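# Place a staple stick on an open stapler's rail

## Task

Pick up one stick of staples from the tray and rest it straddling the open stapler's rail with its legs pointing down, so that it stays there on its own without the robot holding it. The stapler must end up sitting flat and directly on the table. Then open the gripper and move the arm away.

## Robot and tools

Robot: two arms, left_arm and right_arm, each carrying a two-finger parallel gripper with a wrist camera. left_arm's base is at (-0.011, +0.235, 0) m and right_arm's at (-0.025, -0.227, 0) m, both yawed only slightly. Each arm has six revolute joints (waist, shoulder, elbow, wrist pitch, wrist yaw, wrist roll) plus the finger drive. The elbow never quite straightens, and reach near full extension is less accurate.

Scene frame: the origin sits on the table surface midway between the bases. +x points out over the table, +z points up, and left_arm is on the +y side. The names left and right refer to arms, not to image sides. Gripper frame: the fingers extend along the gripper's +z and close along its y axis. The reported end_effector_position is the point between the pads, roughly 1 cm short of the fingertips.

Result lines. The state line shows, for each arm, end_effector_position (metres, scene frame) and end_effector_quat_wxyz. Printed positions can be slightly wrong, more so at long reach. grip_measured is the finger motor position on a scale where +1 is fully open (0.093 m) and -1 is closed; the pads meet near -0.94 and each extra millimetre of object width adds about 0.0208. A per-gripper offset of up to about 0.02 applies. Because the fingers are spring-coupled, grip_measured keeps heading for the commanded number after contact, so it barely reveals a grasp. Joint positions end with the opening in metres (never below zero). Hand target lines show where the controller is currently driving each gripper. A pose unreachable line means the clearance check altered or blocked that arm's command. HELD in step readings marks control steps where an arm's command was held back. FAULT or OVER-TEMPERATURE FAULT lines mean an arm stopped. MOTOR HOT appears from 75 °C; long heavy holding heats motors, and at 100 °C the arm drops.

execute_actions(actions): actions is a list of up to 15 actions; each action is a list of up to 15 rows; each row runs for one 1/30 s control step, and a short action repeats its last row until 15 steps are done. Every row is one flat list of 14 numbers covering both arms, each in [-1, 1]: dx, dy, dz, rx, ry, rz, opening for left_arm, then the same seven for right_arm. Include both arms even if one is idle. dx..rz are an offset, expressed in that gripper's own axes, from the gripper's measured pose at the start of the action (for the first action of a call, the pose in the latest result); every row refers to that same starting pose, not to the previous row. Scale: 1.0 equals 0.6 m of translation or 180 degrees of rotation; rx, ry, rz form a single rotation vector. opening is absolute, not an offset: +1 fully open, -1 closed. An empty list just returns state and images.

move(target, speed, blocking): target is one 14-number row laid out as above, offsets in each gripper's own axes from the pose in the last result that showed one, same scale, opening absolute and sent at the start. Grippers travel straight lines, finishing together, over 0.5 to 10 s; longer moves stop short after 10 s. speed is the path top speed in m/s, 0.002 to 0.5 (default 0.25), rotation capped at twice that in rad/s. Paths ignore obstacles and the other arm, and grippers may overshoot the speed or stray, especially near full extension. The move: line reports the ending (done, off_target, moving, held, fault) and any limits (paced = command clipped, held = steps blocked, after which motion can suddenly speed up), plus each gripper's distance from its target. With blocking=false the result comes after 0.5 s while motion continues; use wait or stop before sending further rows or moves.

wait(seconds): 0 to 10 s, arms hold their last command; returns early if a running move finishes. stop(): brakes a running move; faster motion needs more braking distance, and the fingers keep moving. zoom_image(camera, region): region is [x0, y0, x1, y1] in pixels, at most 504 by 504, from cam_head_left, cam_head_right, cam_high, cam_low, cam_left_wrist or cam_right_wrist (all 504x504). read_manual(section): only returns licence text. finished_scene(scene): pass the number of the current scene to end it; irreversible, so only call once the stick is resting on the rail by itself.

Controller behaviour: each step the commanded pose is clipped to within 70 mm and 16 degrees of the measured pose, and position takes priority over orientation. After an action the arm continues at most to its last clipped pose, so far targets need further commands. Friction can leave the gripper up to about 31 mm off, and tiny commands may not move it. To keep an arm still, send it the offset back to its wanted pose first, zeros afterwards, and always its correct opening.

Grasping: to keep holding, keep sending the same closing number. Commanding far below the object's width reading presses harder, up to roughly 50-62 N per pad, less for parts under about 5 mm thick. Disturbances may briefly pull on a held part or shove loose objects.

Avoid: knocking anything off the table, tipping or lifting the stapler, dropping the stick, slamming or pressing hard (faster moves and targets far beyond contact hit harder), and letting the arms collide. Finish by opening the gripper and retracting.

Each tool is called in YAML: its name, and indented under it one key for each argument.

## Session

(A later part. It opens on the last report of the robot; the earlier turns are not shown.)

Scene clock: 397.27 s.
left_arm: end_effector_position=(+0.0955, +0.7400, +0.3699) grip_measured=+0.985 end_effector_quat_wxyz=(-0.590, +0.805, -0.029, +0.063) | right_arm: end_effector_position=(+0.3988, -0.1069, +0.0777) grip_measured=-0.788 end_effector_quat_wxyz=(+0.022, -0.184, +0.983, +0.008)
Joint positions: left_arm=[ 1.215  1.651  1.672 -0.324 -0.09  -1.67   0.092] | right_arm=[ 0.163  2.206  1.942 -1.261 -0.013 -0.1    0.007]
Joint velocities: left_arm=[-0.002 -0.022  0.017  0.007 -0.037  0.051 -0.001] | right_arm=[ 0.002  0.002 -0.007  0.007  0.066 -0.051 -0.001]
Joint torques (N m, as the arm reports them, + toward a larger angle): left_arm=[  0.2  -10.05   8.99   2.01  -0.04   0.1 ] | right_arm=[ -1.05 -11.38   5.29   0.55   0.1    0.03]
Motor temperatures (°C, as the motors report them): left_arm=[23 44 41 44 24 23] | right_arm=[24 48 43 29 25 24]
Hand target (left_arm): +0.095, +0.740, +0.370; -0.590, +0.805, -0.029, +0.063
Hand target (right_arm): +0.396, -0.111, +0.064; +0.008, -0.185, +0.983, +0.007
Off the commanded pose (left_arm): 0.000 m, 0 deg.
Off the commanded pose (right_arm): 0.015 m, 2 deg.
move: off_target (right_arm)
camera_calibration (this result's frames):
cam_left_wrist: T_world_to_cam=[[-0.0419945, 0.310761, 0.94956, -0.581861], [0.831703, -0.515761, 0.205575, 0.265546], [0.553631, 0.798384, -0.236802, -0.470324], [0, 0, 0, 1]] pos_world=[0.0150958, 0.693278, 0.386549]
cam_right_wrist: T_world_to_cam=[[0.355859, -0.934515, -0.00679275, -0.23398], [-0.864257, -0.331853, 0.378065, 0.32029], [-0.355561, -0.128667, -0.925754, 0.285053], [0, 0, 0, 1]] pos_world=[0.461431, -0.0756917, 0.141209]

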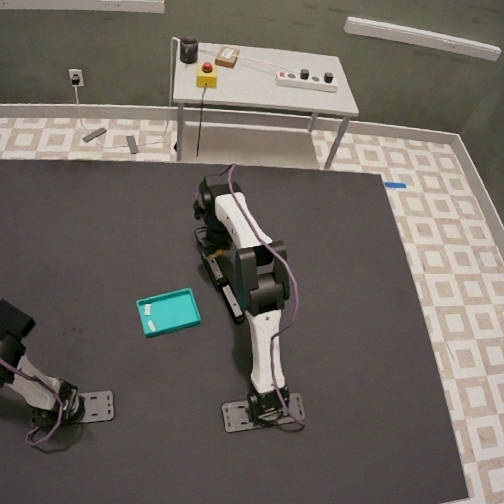

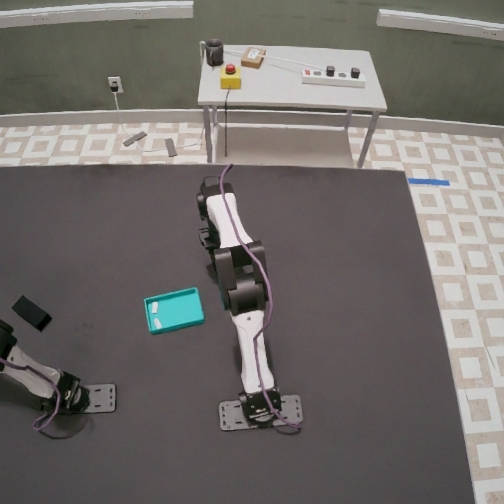

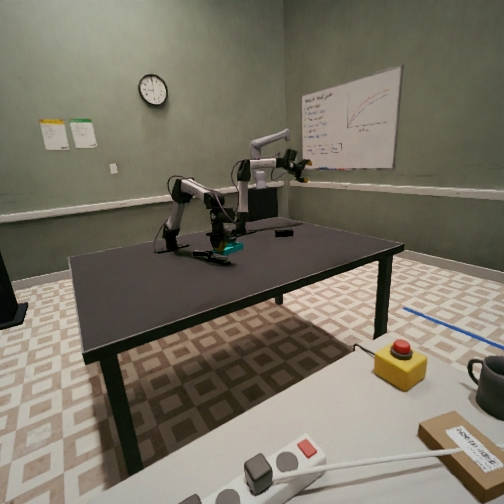

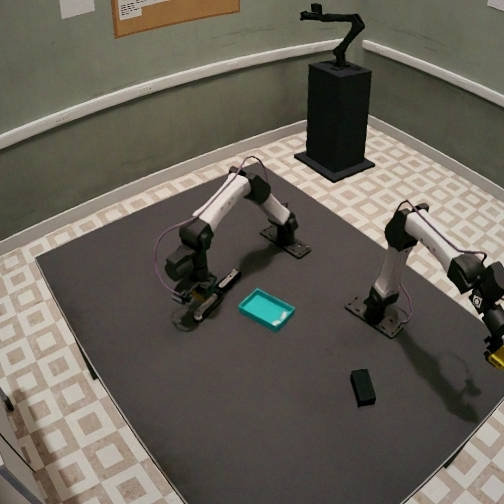

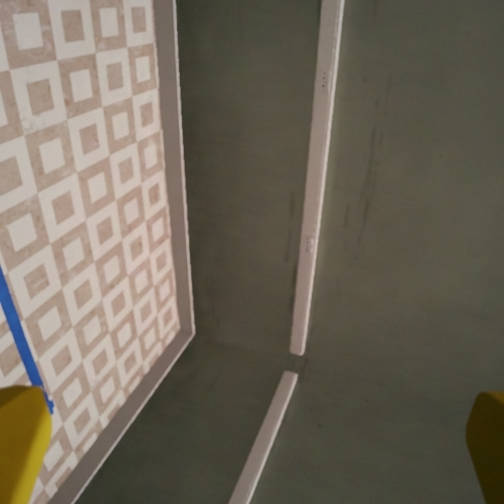

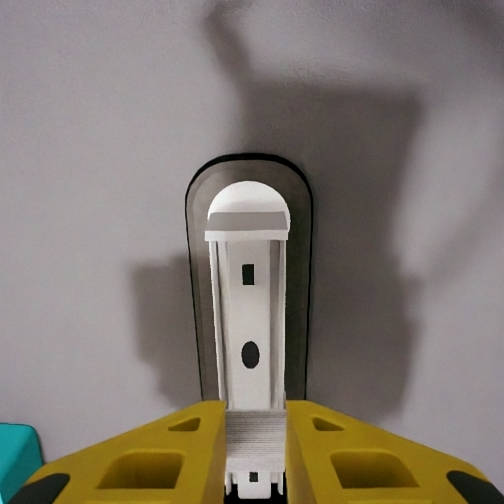

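move:
  target: [0,0,0,0,0,0,1, 0.01,0.004,0.05,0,0,-0.012,-0.8]
  speed: 0.04

Scene clock: 403.77 s.
left_arm: end_effector_position=(+0.0955, +0.7400, +0.3699) grip_measured=+0.985 end_effector_quat_wxyz=(-0.590, +0.805, -0.029, +0.063) | right_arm: end_effector_position=(+0.3945, -0.1076, +0.0497) grip_measured=-0.788 end_effector_quat_wxyz=(+0.018, -0.196, +0.980, +0.008)
Joint positions: left_arm=[ 1.215  1.651  1.672 -0.324 -0.09  -1.67   0.092] | right_arm=[ 0.164  2.206  1.831 -1.158 -0.014 -0.122  0.007]
Joint velocities: left_arm=[ 0.002 -0.002 -0.007 -0.037 -0.037  0.007  0.001] | right_arm=[ 0.017 -0.007 -0.027  0.037 -0.022  0.037 -0.   ]
Joint torques (N m, as the arm reports them, + toward a larger angle): left_arm=[  0.19 -10.08   8.96   2.01  -0.05   0.1 ] | right_arm=[  0.01 -13.43   5.53   0.57   0.14  -0.01]
Motor temperatures (°C, as the motors report them): left_arm=[23 44 41 44 24 23] | right_arm=[24 49 42 29 25 24]
Hand target (left_arm): +0.095, +0.740, +0.370; -0.590, +0.805, -0.029, +0.063
Hand target (right_arm): +0.394, -0.106, +0.047; +0.022, -0.203, +0.979, +0.008
Off the commanded pose (left_arm): 0.000 m, 0 deg.
Off the commanded pose (right_arm): 0.003 m, 1 deg.
move: done
camera_calibration (this result's frames):
cam_left_wrist: T_world_to_cam=[[-0.0419945, 0.310761, 0.94956, -0.581861], [0.831703, -0.515761, 0.205575, 0.265546], [0.553631, 0.798384, -0.236802, -0.470324], [0, 0, 0, 1]] pos_world=[0.0150958, 0.693278, 0.386549]
cam_right_wrist: T_world_to_cam=[[0.377121, -0.926131, -0.00785938, -0.240684], [-0.853434, -0.35079, 0.385484, 0.320309], [-0.359765, -0.138666, -0.922681, 0.257989], [0, 0, 0, 1]] pos_world=[0.456945, -0.0747689, 0.112676]

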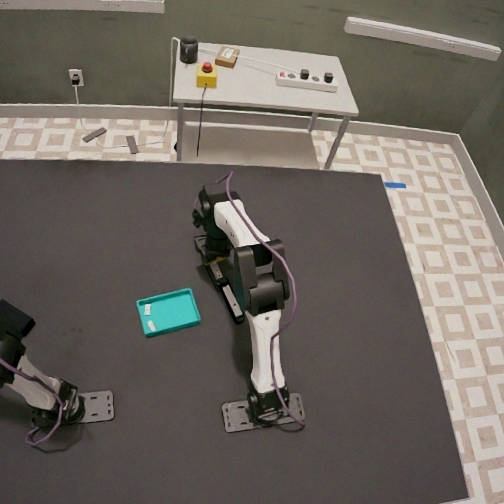

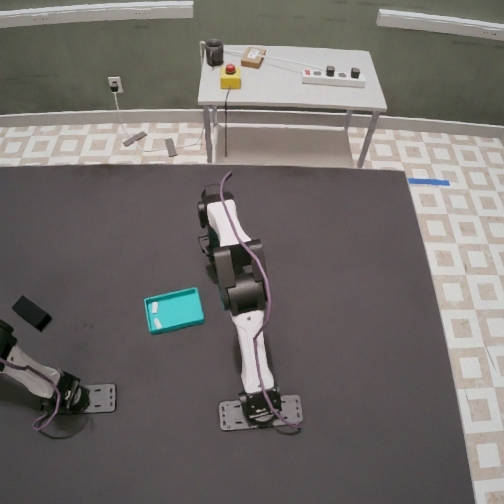

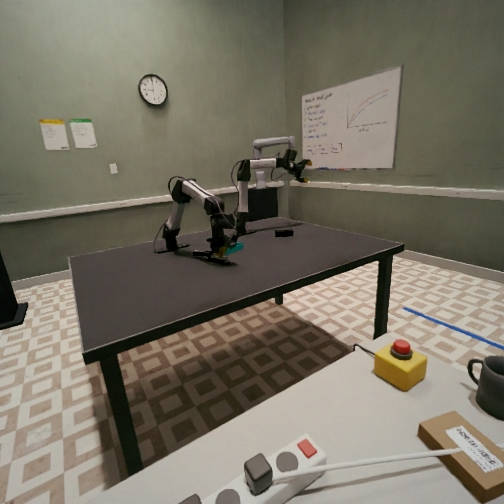

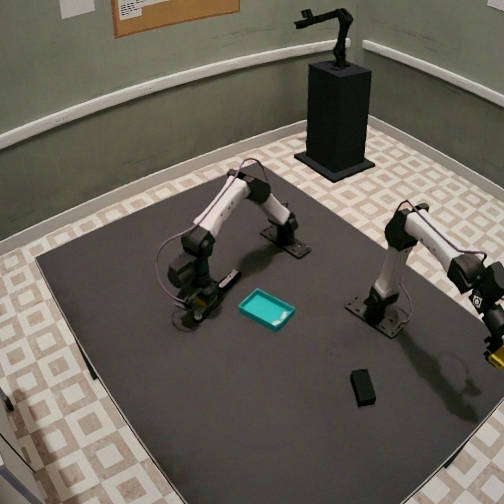

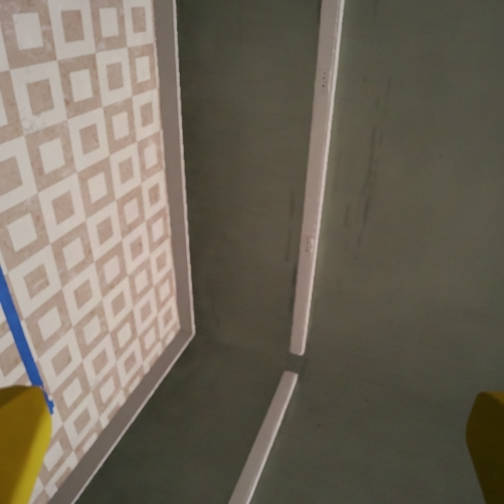

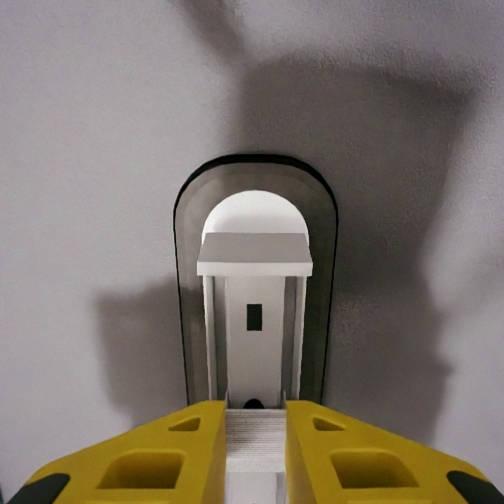

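Well aligned. Lower further.

move:
  target: [0,0,0,0,0,0,1, 0.005,0,0.018,0,0,0,-0.8]
  speed: 0.02

zoom_image:
  camera: "cam_right_wrist"
  region: [150,300,360,504]

Scene clock: 412.87 s.
left_arm: end_effector_position=(+0.0955, +0.7400, +0.3699) grip_measured=+0.985 end_effector_quat_wxyz=(-0.590, +0.805, -0.029, +0.063) | right_arm: end_effector_position=(+0.3945, -0.1072, +0.0460) grip_measured=-0.788 end_effector_quat_wxyz=(+0.021, -0.196, +0.980, +0.009)
Joint positions: left_arm=[ 1.215  1.651  1.672 -0.324 -0.09  -1.67   0.092] | right_arm=[ 0.164  2.204  1.812 -1.136 -0.016 -0.123  0.007]
Joint velocities: left_arm=[-0.017 -0.007 -0.012  0.007  0.007 -0.051  0.   ] | right_arm=[-0.012  0.002 -0.017 -0.007 -0.051 -0.007 -0.002]
Joint torques (N m, as the arm reports them, + toward a larger angle): left_arm=[  0.18 -10.1    8.99   2.    -0.03   0.08] | right_arm=[ -0.31 -12.95   5.16   0.67   0.14   0.05]
Motor temperatures (°C, as the motors report them): left_arm=[23 44 41 44 24 23] | right_arm=[24 52 41 29 25 24]
Hand target (left_arm): +0.095, +0.740, +0.370; -0.590, +0.805, -0.029, +0.063
Hand target (right_arm): +0.392, -0.108, +0.039; +0.018, -0.196, +0.981, +0.008
Off the commanded pose (left_arm): 0.000 m, 0 deg.
Off the commanded pose (right_arm): 0.008 m, 0 deg.
move: done
camera_calibration (this result's frames):
cam_left_wrist: T_world_to_cam=[[-0.0419945, 0.310761, 0.94956, -0.581861], [0.831703, -0.515761, 0.205575, 0.265546], [0.553631, 0.798384, -0.236802, -0.470324], [0, 0, 0, 1]] pos_world=[0.0150958, 0.693278, 0.386549]
cam_right_wrist: T_world_to_cam=[[0.37758, -0.925931, -0.00916467, -0.240507], [-0.854911, -0.352388, 0.380722, 0.322531], [-0.355752, -0.135918, -0.924644, 0.253357], [0, 0, 0, 1]] pos_world=[0.456678, -0.074601, 0.109266]

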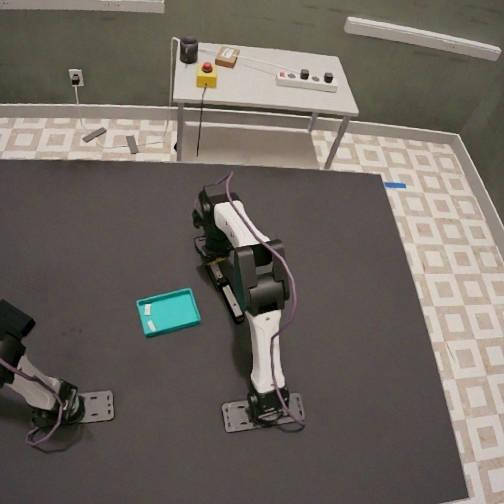

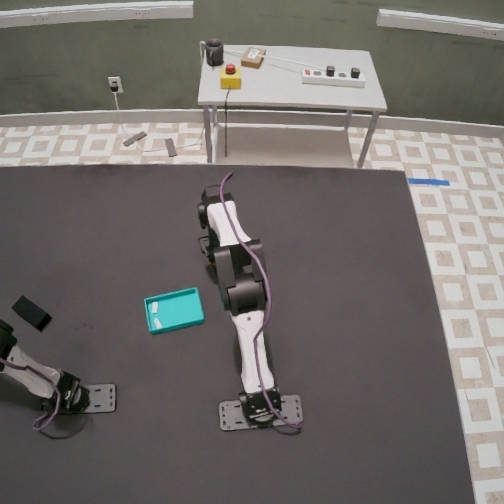

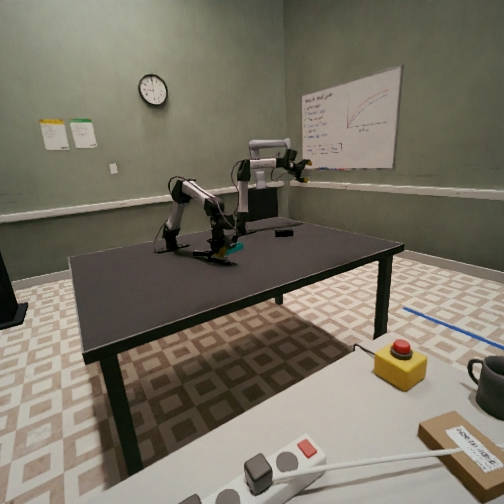

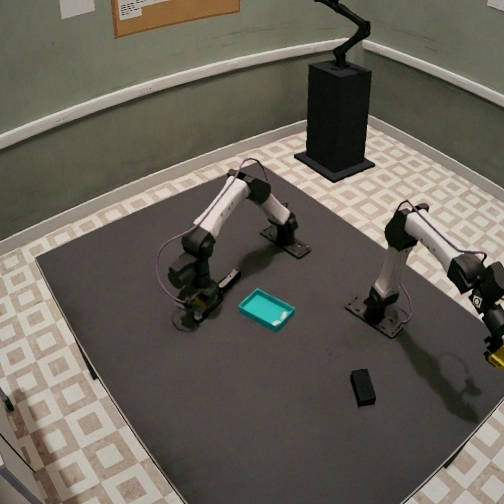

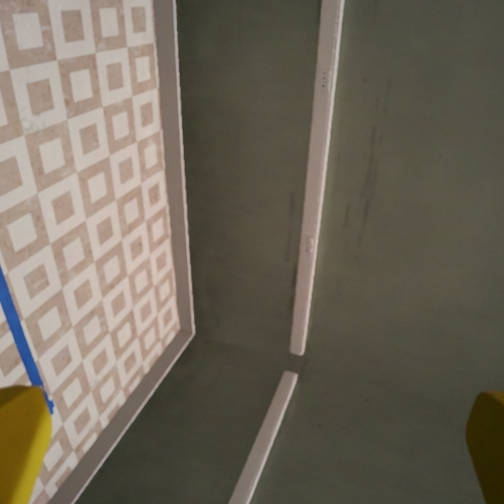

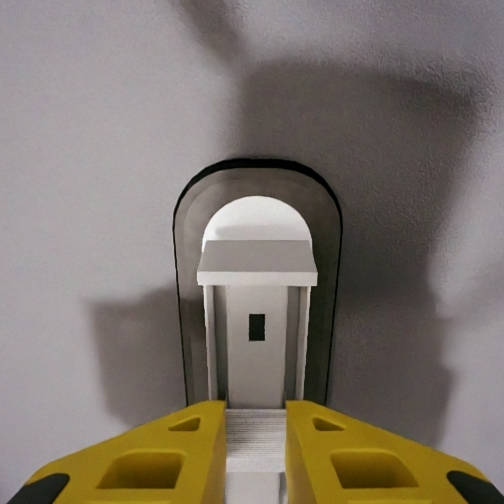

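Region (150, 300, 360, 504) of cam_right_wrist's 504x504 image, scaled by 2.400, with more detail than that image has; it fills the top 490 rows of this view, and the rest is white.

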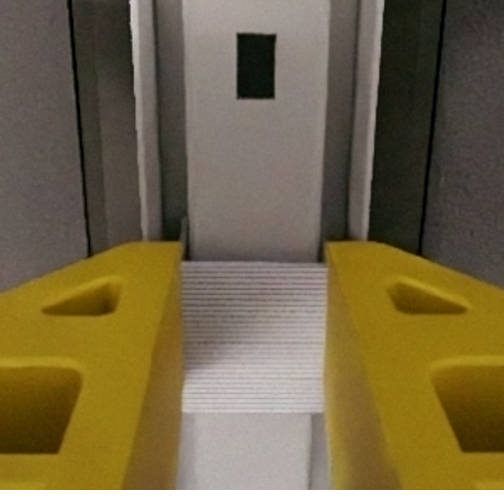

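move:
  target: [0,0,0,0,0,0,1, 0,0,0.022,0,0,0,-0.8]
  speed: 0.02

Scene clock: 417.83 s.
left_arm: end_effector_position=(+0.0955, +0.7400, +0.3699) grip_measured=+0.985 end_effector_quat_wxyz=(-0.590, +0.805, -0.029, +0.063) | right_arm: end_effector_position=(+0.3948, -0.1071, +0.0460) grip_measured=-0.788 end_effector_quat_wxyz=(+0.021, -0.196, +0.980, +0.010)
Joint positions: left_arm=[ 1.215  1.651  1.672 -0.324 -0.09  -1.67   0.092] | right_arm=[ 0.164  2.204  1.812 -1.135 -0.016 -0.123  0.007]
Joint velocities: left_arm=[-0.002 -0.017 -0.012 -0.051  0.022 -0.022 -0.001] | right_arm=[-0.007 -0.012 -0.017 -0.051 -0.051 -0.051 -0.   ]
Joint torques (N m, as the arm reports them, + toward a larger angle): left_arm=[  0.08 -10.1    8.95   2.03  -0.02   0.1 ] | right_arm=[ -0.24 -11.7    4.51   0.8    0.12   0.06]
Motor temperatures (°C, as the motors report them): left_arm=[23 44 41 44 24 23] | right_arm=[24 53 41 29 25 24]
Hand target (left_arm): +0.095, +0.740, +0.370; -0.590, +0.805, -0.029, +0.063
Hand target (right_arm): +0.395, -0.107, +0.033; +0.020, -0.196, +0.980, +0.009
Off the commanded pose (left_arm): 0.000 m, 0 deg.
Off the commanded pose (right_arm): 0.013 m, 0 deg.
move: off_target (right_arm)
camera_calibration (this result's frames):
cam_left_wrist: T_world_to_cam=[[-0.0419945, 0.310761, 0.94956, -0.581861], [0.831703, -0.515761, 0.205575, 0.265546], [0.553631, 0.798384, -0.236802, -0.470324], [0, 0, 0, 1]] pos_world=[0.0150958, 0.693278, 0.386549]
cam_right_wrist: T_world_to_cam=[[0.377605, -0.925919, -0.00941091, -0.240472], [-0.855286, -0.352658, 0.379629, 0.322957], [-0.354825, -0.135301, -0.925091, 0.253196], [0, 0, 0, 1]] pos_world=[0.456864, -0.0745065, 0.109363]

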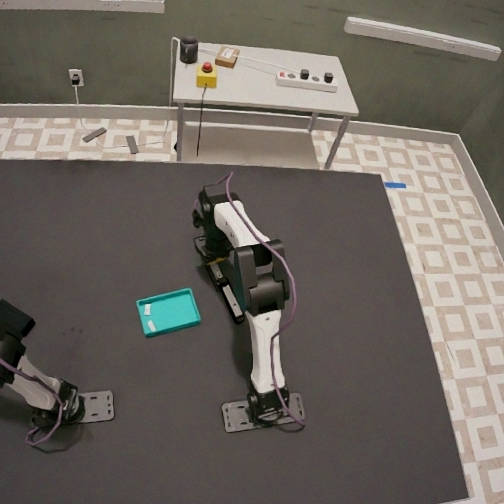

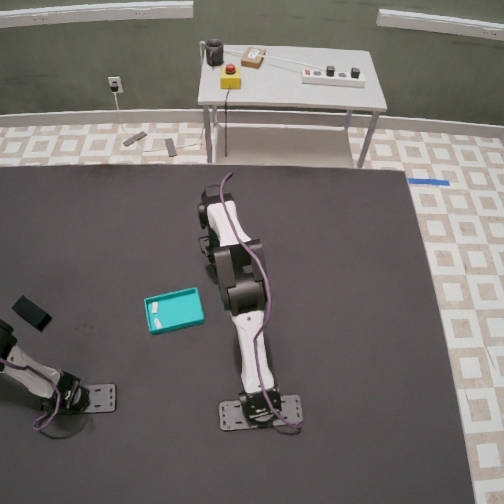

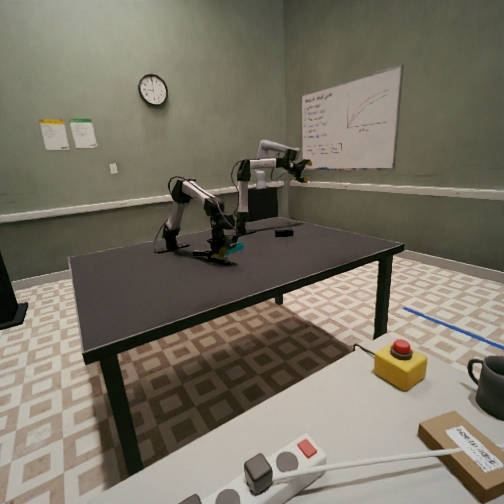

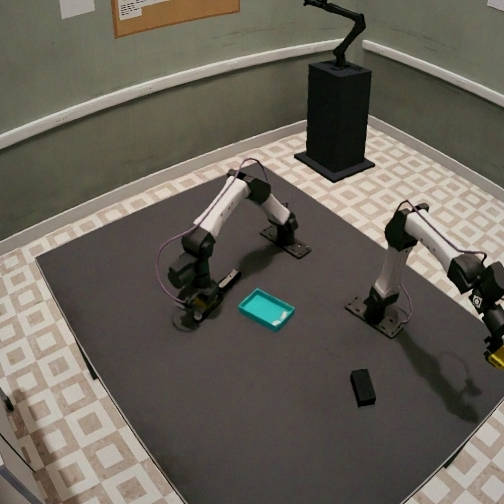

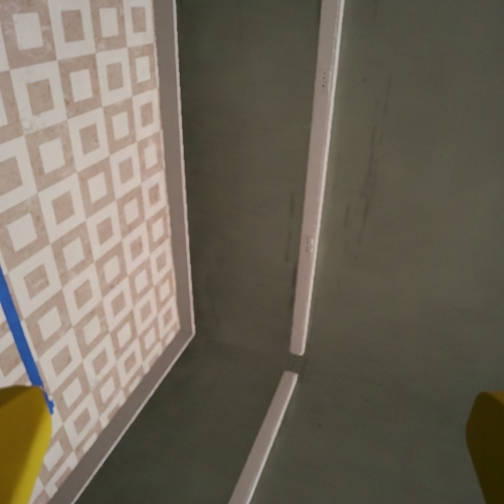

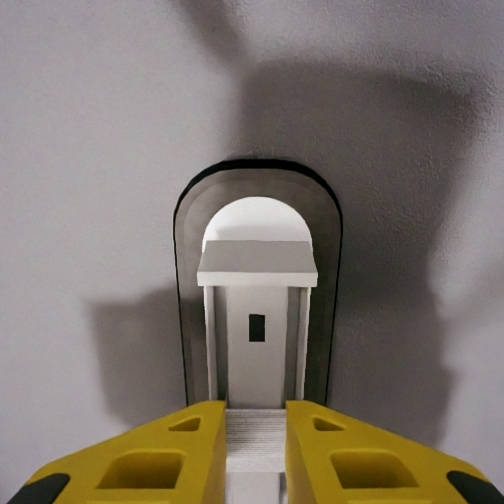

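execute_actions:
  actions:
    - [[0,0,0,0,0,0,1,0,0,0,0,0,0,-0.55]]
    - [[0,0,0,0,0,0,1,0,0,0,0,0,0,-0.55]]

move:
  target: [0,0,0,0,0,0,1, 0,0,-0.09,0,0,0,-0.55]
  speed: 0.06

zoom_image:
  camera: "cam_right_wrist"
  region: [150,250,360,504]

Scene clock: 425.40 s.
left_arm: end_effector_position=(+0.0955, +0.7400, +0.3699) grip_measured=+0.985 end_effector_quat_wxyz=(-0.590, +0.805, -0.029, +0.063) | right_arm: end_effector_position=(+0.3940, -0.1050, +0.0470) grip_measured=-0.552 end_effector_quat_wxyz=(+0.021, -0.196, +0.980, +0.015)
Joint positions: left_arm=[ 1.215  1.651  1.672 -0.324 -0.09  -1.67   0.092] | right_arm=[ 0.165  2.202  1.812 -1.137 -0.026 -0.123  0.019]
Joint velocities: left_arm=[ 0.012  0.012 -0.007  0.037 -0.007 -0.081 -0.   ] | right_arm=[ 0.002 -0.022 -0.012 -0.007 -0.007 -0.037  0.   ]
Joint torques (N m, as the arm reports them, + toward a larger angle): left_arm=[  0.22 -10.1    8.92   2.02  -0.04   0.1 ] | right_arm=[ -0.32 -12.69   7.52   0.47   0.14   0.03]
Motor temperatures (°C, as the motors report them): left_arm=[23 44 41 44 24 23] | right_arm=[24 54 40 29 25 24]
Hand target (left_arm): +0.095, +0.740, +0.370; -0.590, +0.805, -0.029, +0.063
Hand target (right_arm): +0.394, -0.106, +0.047; +0.021, -0.196, +0.980, +0.013
Off the commanded pose (left_arm): 0.000 m, 0 deg.
Off the commanded pose (right_arm): 0.001 m, 0 deg.
Step readings (end_effector_position; steps 1 to 15: 1st action; 16 to 30: 2nd action):
0: left_arm (+0.0955, +0.7400, +0.3699) | right_arm (+0.3948, -0.1071, +0.0460)
1: left_arm (+0.0955, +0.7400, +0.3699) | right_arm (+0.3944, -0.1069, +0.0460)
2: left_arm (+0.0955, +0.7400, +0.3699) | right_arm (+0.3942, -0.1058, +0.0469)
4: left_arm (+0.0955, +0.7400, +0.3699) | right_arm (+0.3941, -0.1055, +0.0469)
8: left_arm (+0.0955, +0.7400, +0.3699) | right_arm (+0.3941, -0.1055, +0.0469)
15: left_arm (+0.0955, +0.7400, +0.3699) | right_arm (+0.3941, -0.1055, +0.0469)
16: left_arm (+0.0955, +0.7400, +0.3699) | right_arm (+0.3941, -0.1055, +0.0469)
17: left_arm (+0.0955, +0.7400, +0.3699) | right_arm (+0.3941, -0.1054, +0.0469)
19: left_arm (+0.0955, +0.7400, +0.3699) | right_arm (+0.3940, -0.1052, +0.0469)
23: left_arm (+0.0955, +0.7400, +0.3699) | right_arm (+0.3940, -0.1051, +0.0470)
30: end_effector_position above
camera_calibration (this result's frames):
cam_left_wrist: T_world_to_cam=[[-0.0419945, 0.310761, 0.94956, -0.581861], [0.831703, -0.515761, 0.205575, 0.265546], [0.553631, 0.798384, -0.236802, -0.470324], [0, 0, 0, 1]] pos_world=[0.0150958, 0.693278, 0.386549]
cam_right_wrist: T_world_to_cam=[[0.379052, -0.925169, -0.019542, -0.238235], [-0.853951, -0.357853, 0.377769, 0.321645], [-0.356493, -0.126506, -0.925694, 0.2557], [0, 0, 0, 1]] pos_world=[0.456128, -0.0729581, 0.110536]

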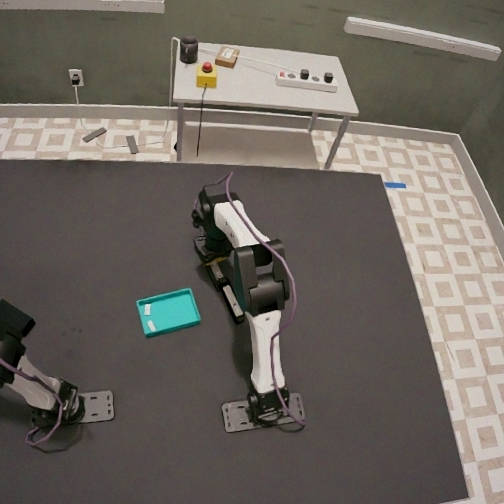

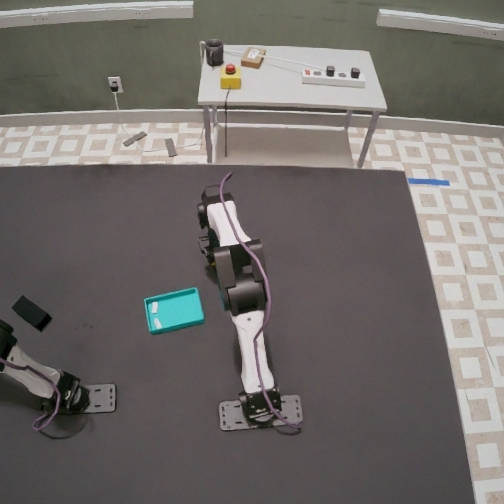

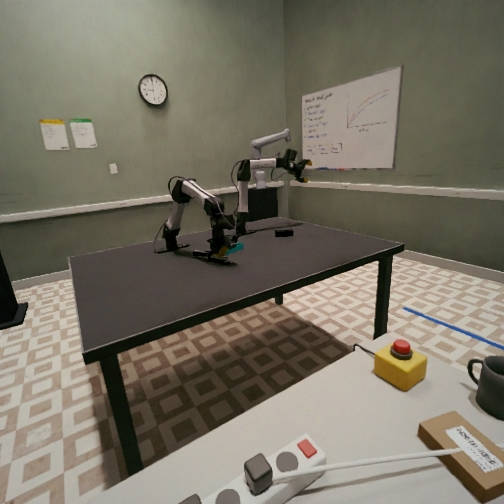

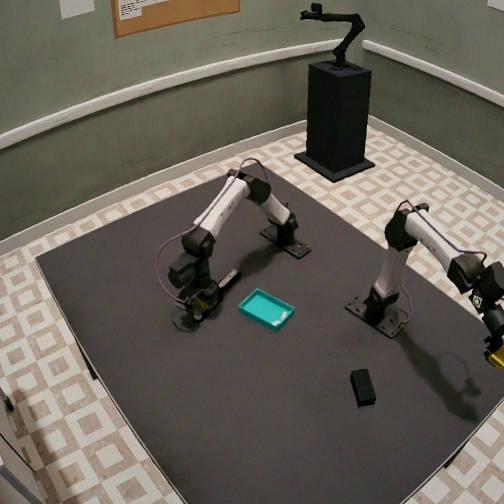

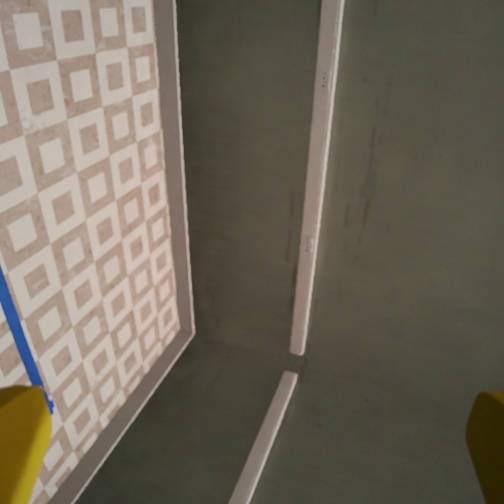

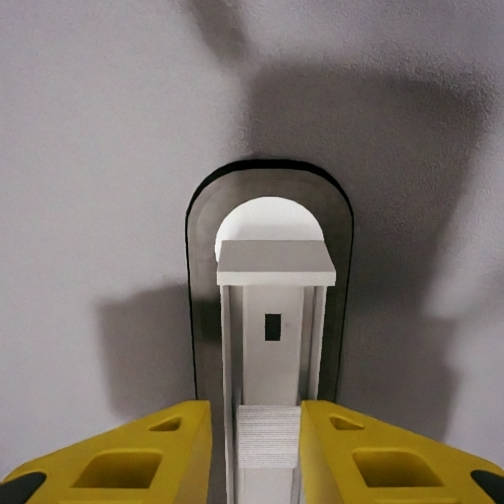

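Scene clock: 426.80 s.
left_arm: end_effector_position=(+0.0955, +0.7400, +0.3699) grip_measured=+0.985 end_effector_quat_wxyz=(-0.590, +0.805, -0.029, +0.063) | right_arm: end_effector_position=(+0.3898, -0.1058, +0.0919) grip_measured=-0.552 end_effector_quat_wxyz=(+0.013, -0.196, +0.980, +0.015)
Joint positions: left_arm=[ 1.215  1.651  1.672 -0.324 -0.09  -1.67   0.092] | right_arm=[ 0.165  2.187  1.968 -1.323 -0.029 -0.123  0.019]
Joint velocities: left_arm=[-0.002 -0.022  0.007 -0.037  0.007 -0.037  0.001] | right_arm=[-0.007 -0.027  0.017  0.051 -0.007 -0.007 -0.001]
Joint torques (N m, as the arm reports them, + toward a larger angle): left_arm=[  0.14 -10.11   8.96   2.01  -0.04   0.1 ] | right_arm=[ -0.7  -13.46   9.22   0.37   0.11  -0.02]
Motor temperatures (°C, as the motors report them): left_arm=[23 44 41 44 24 23] | right_arm=[24 54 40 29 25 24]
Hand target (left_arm): +0.095, +0.740, +0.370; -0.590, +0.805, -0.029, +0.063
Hand target (right_arm): +0.392, -0.107, +0.101; +0.021, -0.196, +0.980, +0.015
Off the commanded pose (left_arm): 0.000 m, 0 deg.
Off the commanded pose (right_arm): 0.009 m, 1 deg.
move: done
camera_calibration (this result's frames):
cam_left_wrist: T_world_to_cam=[[-0.0419945, 0.310761, 0.94956, -0.581861], [0.831703, -0.515761, 0.205575, 0.265546], [0.553631, 0.798384, -0.236802, -0.470324], [0, 0, 0, 1]] pos_world=[0.0150958, 0.693278, 0.386549]
cam_right_wrist: T_world_to_cam=[[0.378782, -0.925183, -0.0236714, -0.236], [-0.847743, -0.357112, 0.392176, 0.297158], [-0.371288, -0.128482, -0.919585, 0.300747], [0, 0, 0, 1]] pos_world=[0.45297, -0.0735841, 0.154438]

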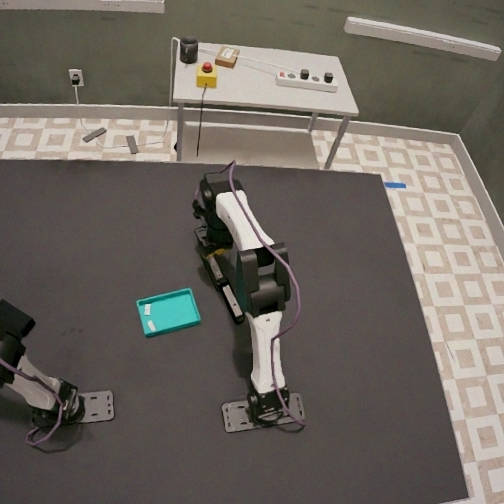

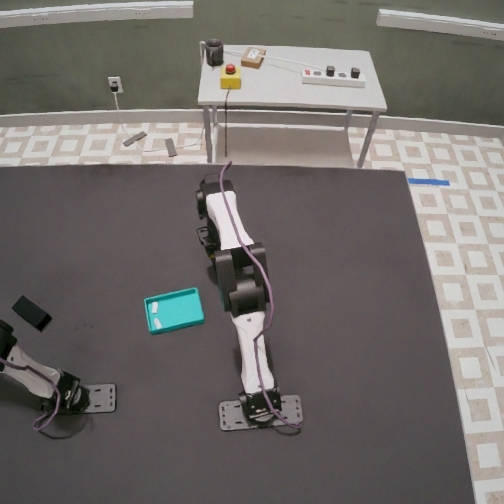

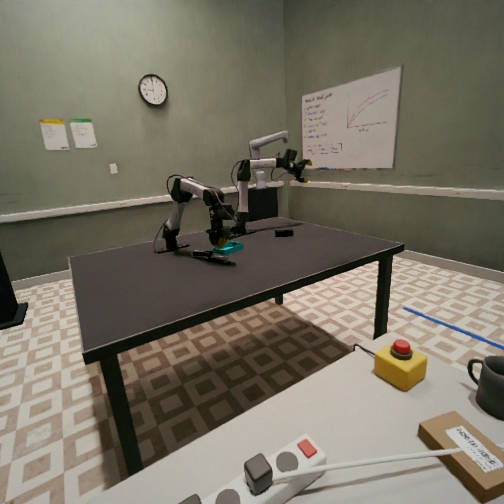

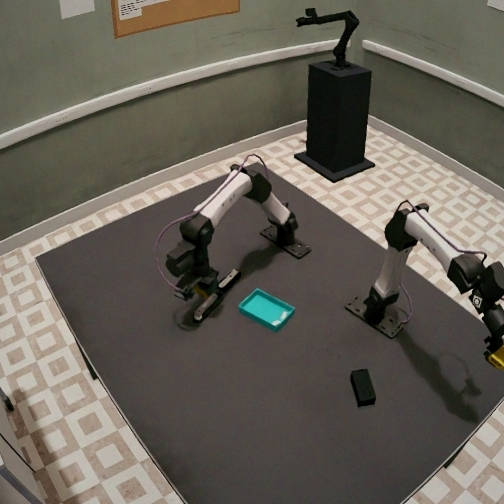

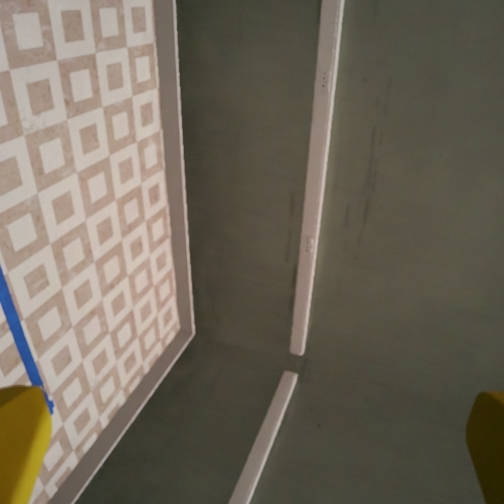

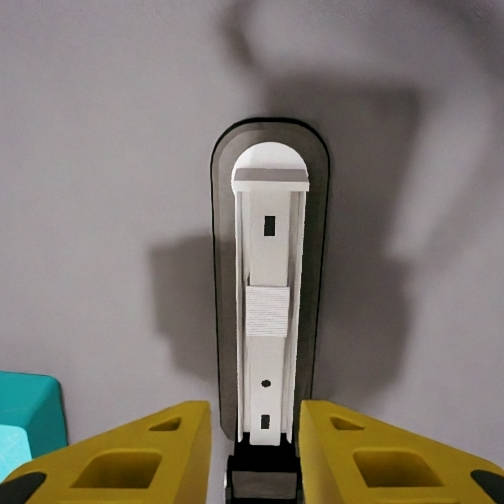

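Region (150, 250, 360, 504) of cam_right_wrist's 504x504 image, scaled by 1.984, with more detail than that image has; it fills the left 417 columns of this view, and the rest is white.

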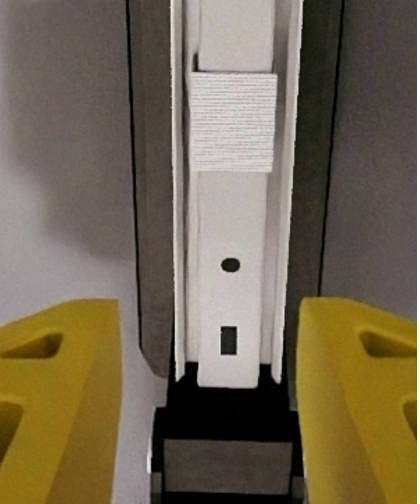

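move:
  target: [0,0,0,0,0,0,1, 0.2,-0.25,-0.15,0,0,0,1]

zoom_image:
  camera: "cam_high"
  region: [180,260,260,330]

zoom_image:
  camera: "cam_low"
  region: [180,235,250,275]

Scene clock: 433.00 s.
left_arm: end_effector_position=(+0.0955, +0.7400, +0.3699) grip_measured=+0.985 end_effector_quat_wxyz=(-0.590, +0.805, -0.029, +0.063) | right_arm: end_effector_position=(+0.3324, -0.2953, +0.1665) grip_measured=+0.987 end_effector_quat_wxyz=(+0.004, -0.188, +0.982, +0.014)
Joint positions: left_arm=[ 1.215  1.651  1.672 -0.324 -0.09  -1.67   0.092] | right_arm=[-0.311  1.946  1.904 -1.531 -0.029 -0.583  0.093]
Joint velocities: left_arm=[-0.002  0.002  0.002 -0.037  0.022  0.022  0.001] | right_arm=[ 0.017  0.007  0.012 -0.007  0.081 -0.095  0.   ]
Joint torques (N m, as the arm reports them, + toward a larger angle): left_arm=[  0.15 -10.12   8.98   2.02  -0.02   0.1 ] | right_arm=[ -0.01 -10.7    8.91   0.28   0.    -0.01]
Motor temperatures (°C, as the motors report them): left_arm=[23 44 41 45 24 23] | right_arm=[24 55 41 28 25 24]
Hand target (left_arm): +0.095, +0.740, +0.370; -0.590, +0.805, -0.029, +0.063
Hand target (right_arm): +0.333, -0.293, +0.174; +0.011, -0.196, +0.980, +0.012
Off the commanded pose (left_arm): 0.000 m, 0 deg.
Off the commanded pose (right_arm): 0.008 m, 1 deg.
move: done
camera_calibration (this result's frames):
cam_left_wrist: T_world_to_cam=[[-0.0419945, 0.310761, 0.94956, -0.581861], [0.831703, -0.515761, 0.205575, 0.265546], [0.553631, 0.798384, -0.236802, -0.470324], [0, 0, 0, 1]] pos_world=[0.0150958, 0.693278, 0.386549]
cam_right_wrist: T_world_to_cam=[[0.363321, -0.931361, -0.0237561, -0.384528], [-0.846849, -0.340768, 0.408319, 0.153338], [-0.388388, -0.128233, -0.91253, 0.328261], [0, 0, 0, 1]] pos_world=[0.397054, -0.263787, 0.227802]

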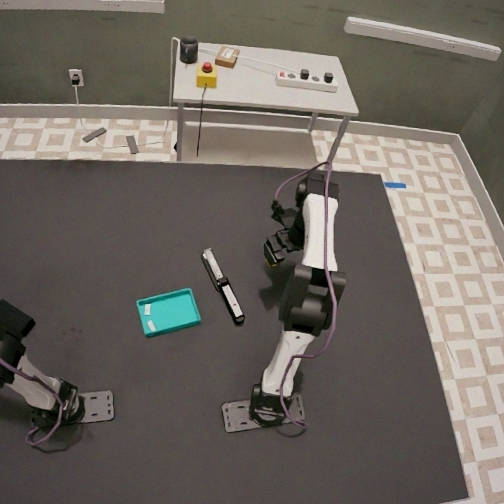

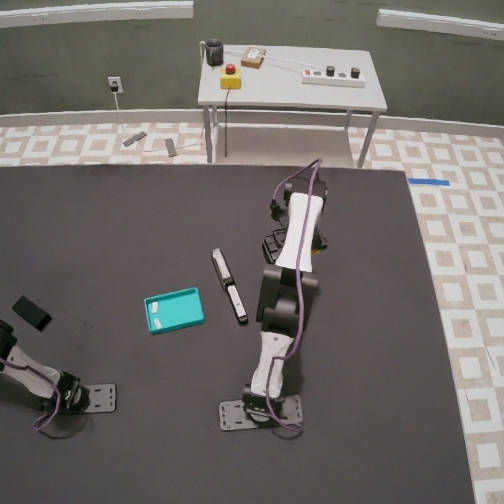

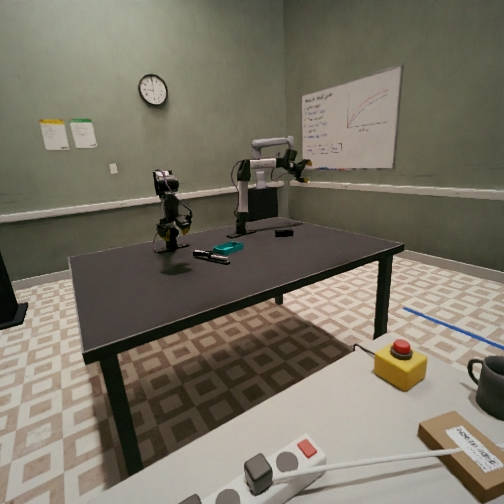

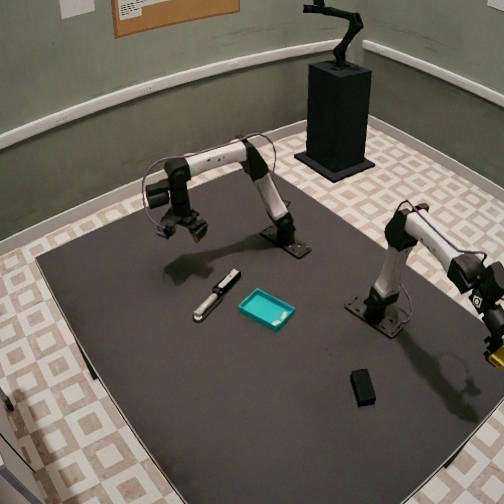

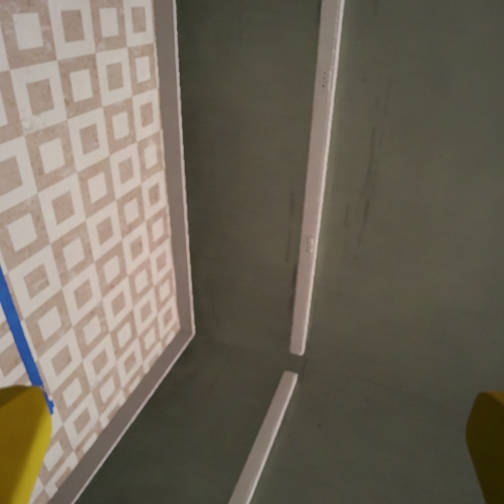

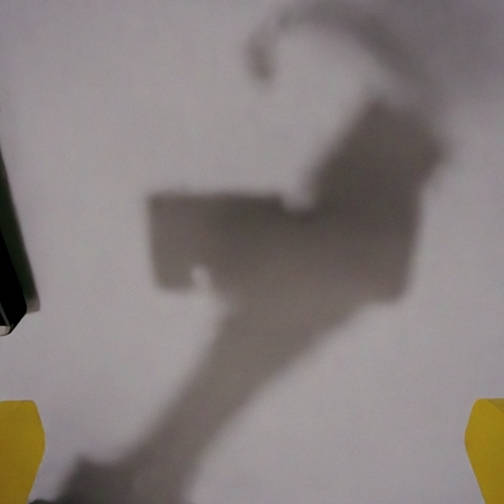

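Region (180, 260, 260, 330) of cam_high's 504x504 image, scaled by 6.300, with more detail than that image has; it fills the top 441 rows of this view, and the rest is white.

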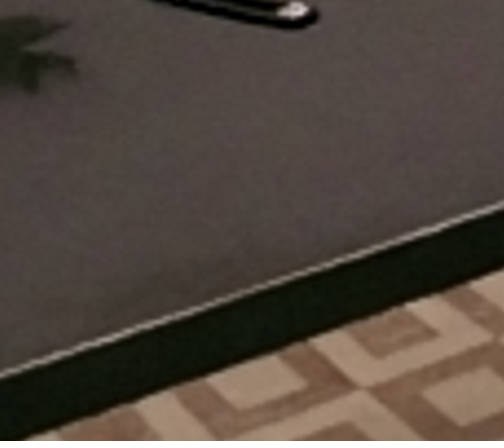

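Region (180, 235, 250, 275) of cam_low's 504x504 image, scaled by 7.200, with more detail than that image has; it fills the top 288 rows of this view, and the rest is white.

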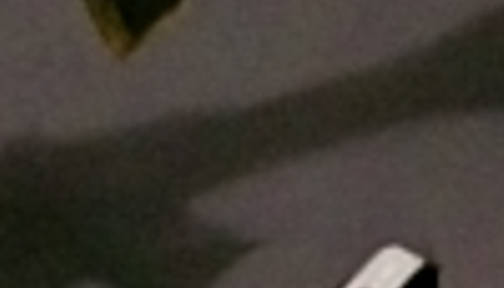

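Camera names are swapped in order; zoom again.

zoom_image:
  camera: "cam_low"
  region: [185,265,245,325]

zoom_image:
  camera: "cam_high"
  region: [185,240,245,270]

Region (185, 265, 245, 325) of cam_low's 504x504 image, scaled by 8.400, with more detail than that image has.

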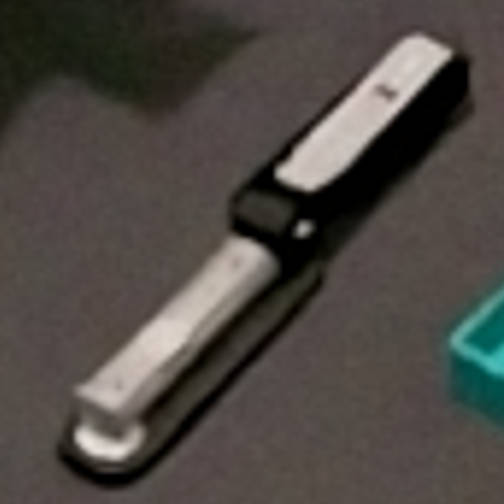

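Region (185, 240, 245, 270) of cam_high's 504x504 image, scaled by 8.400, with more detail than that image has.

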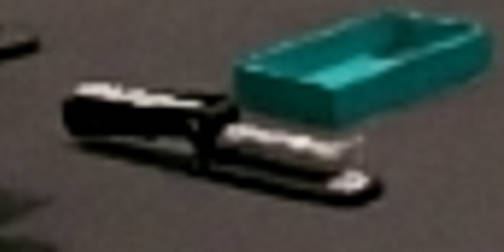

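Stick doesn't protrude above the magazine; seated.

finished_scene:
  scene: 2

The scene is finished: the task was done.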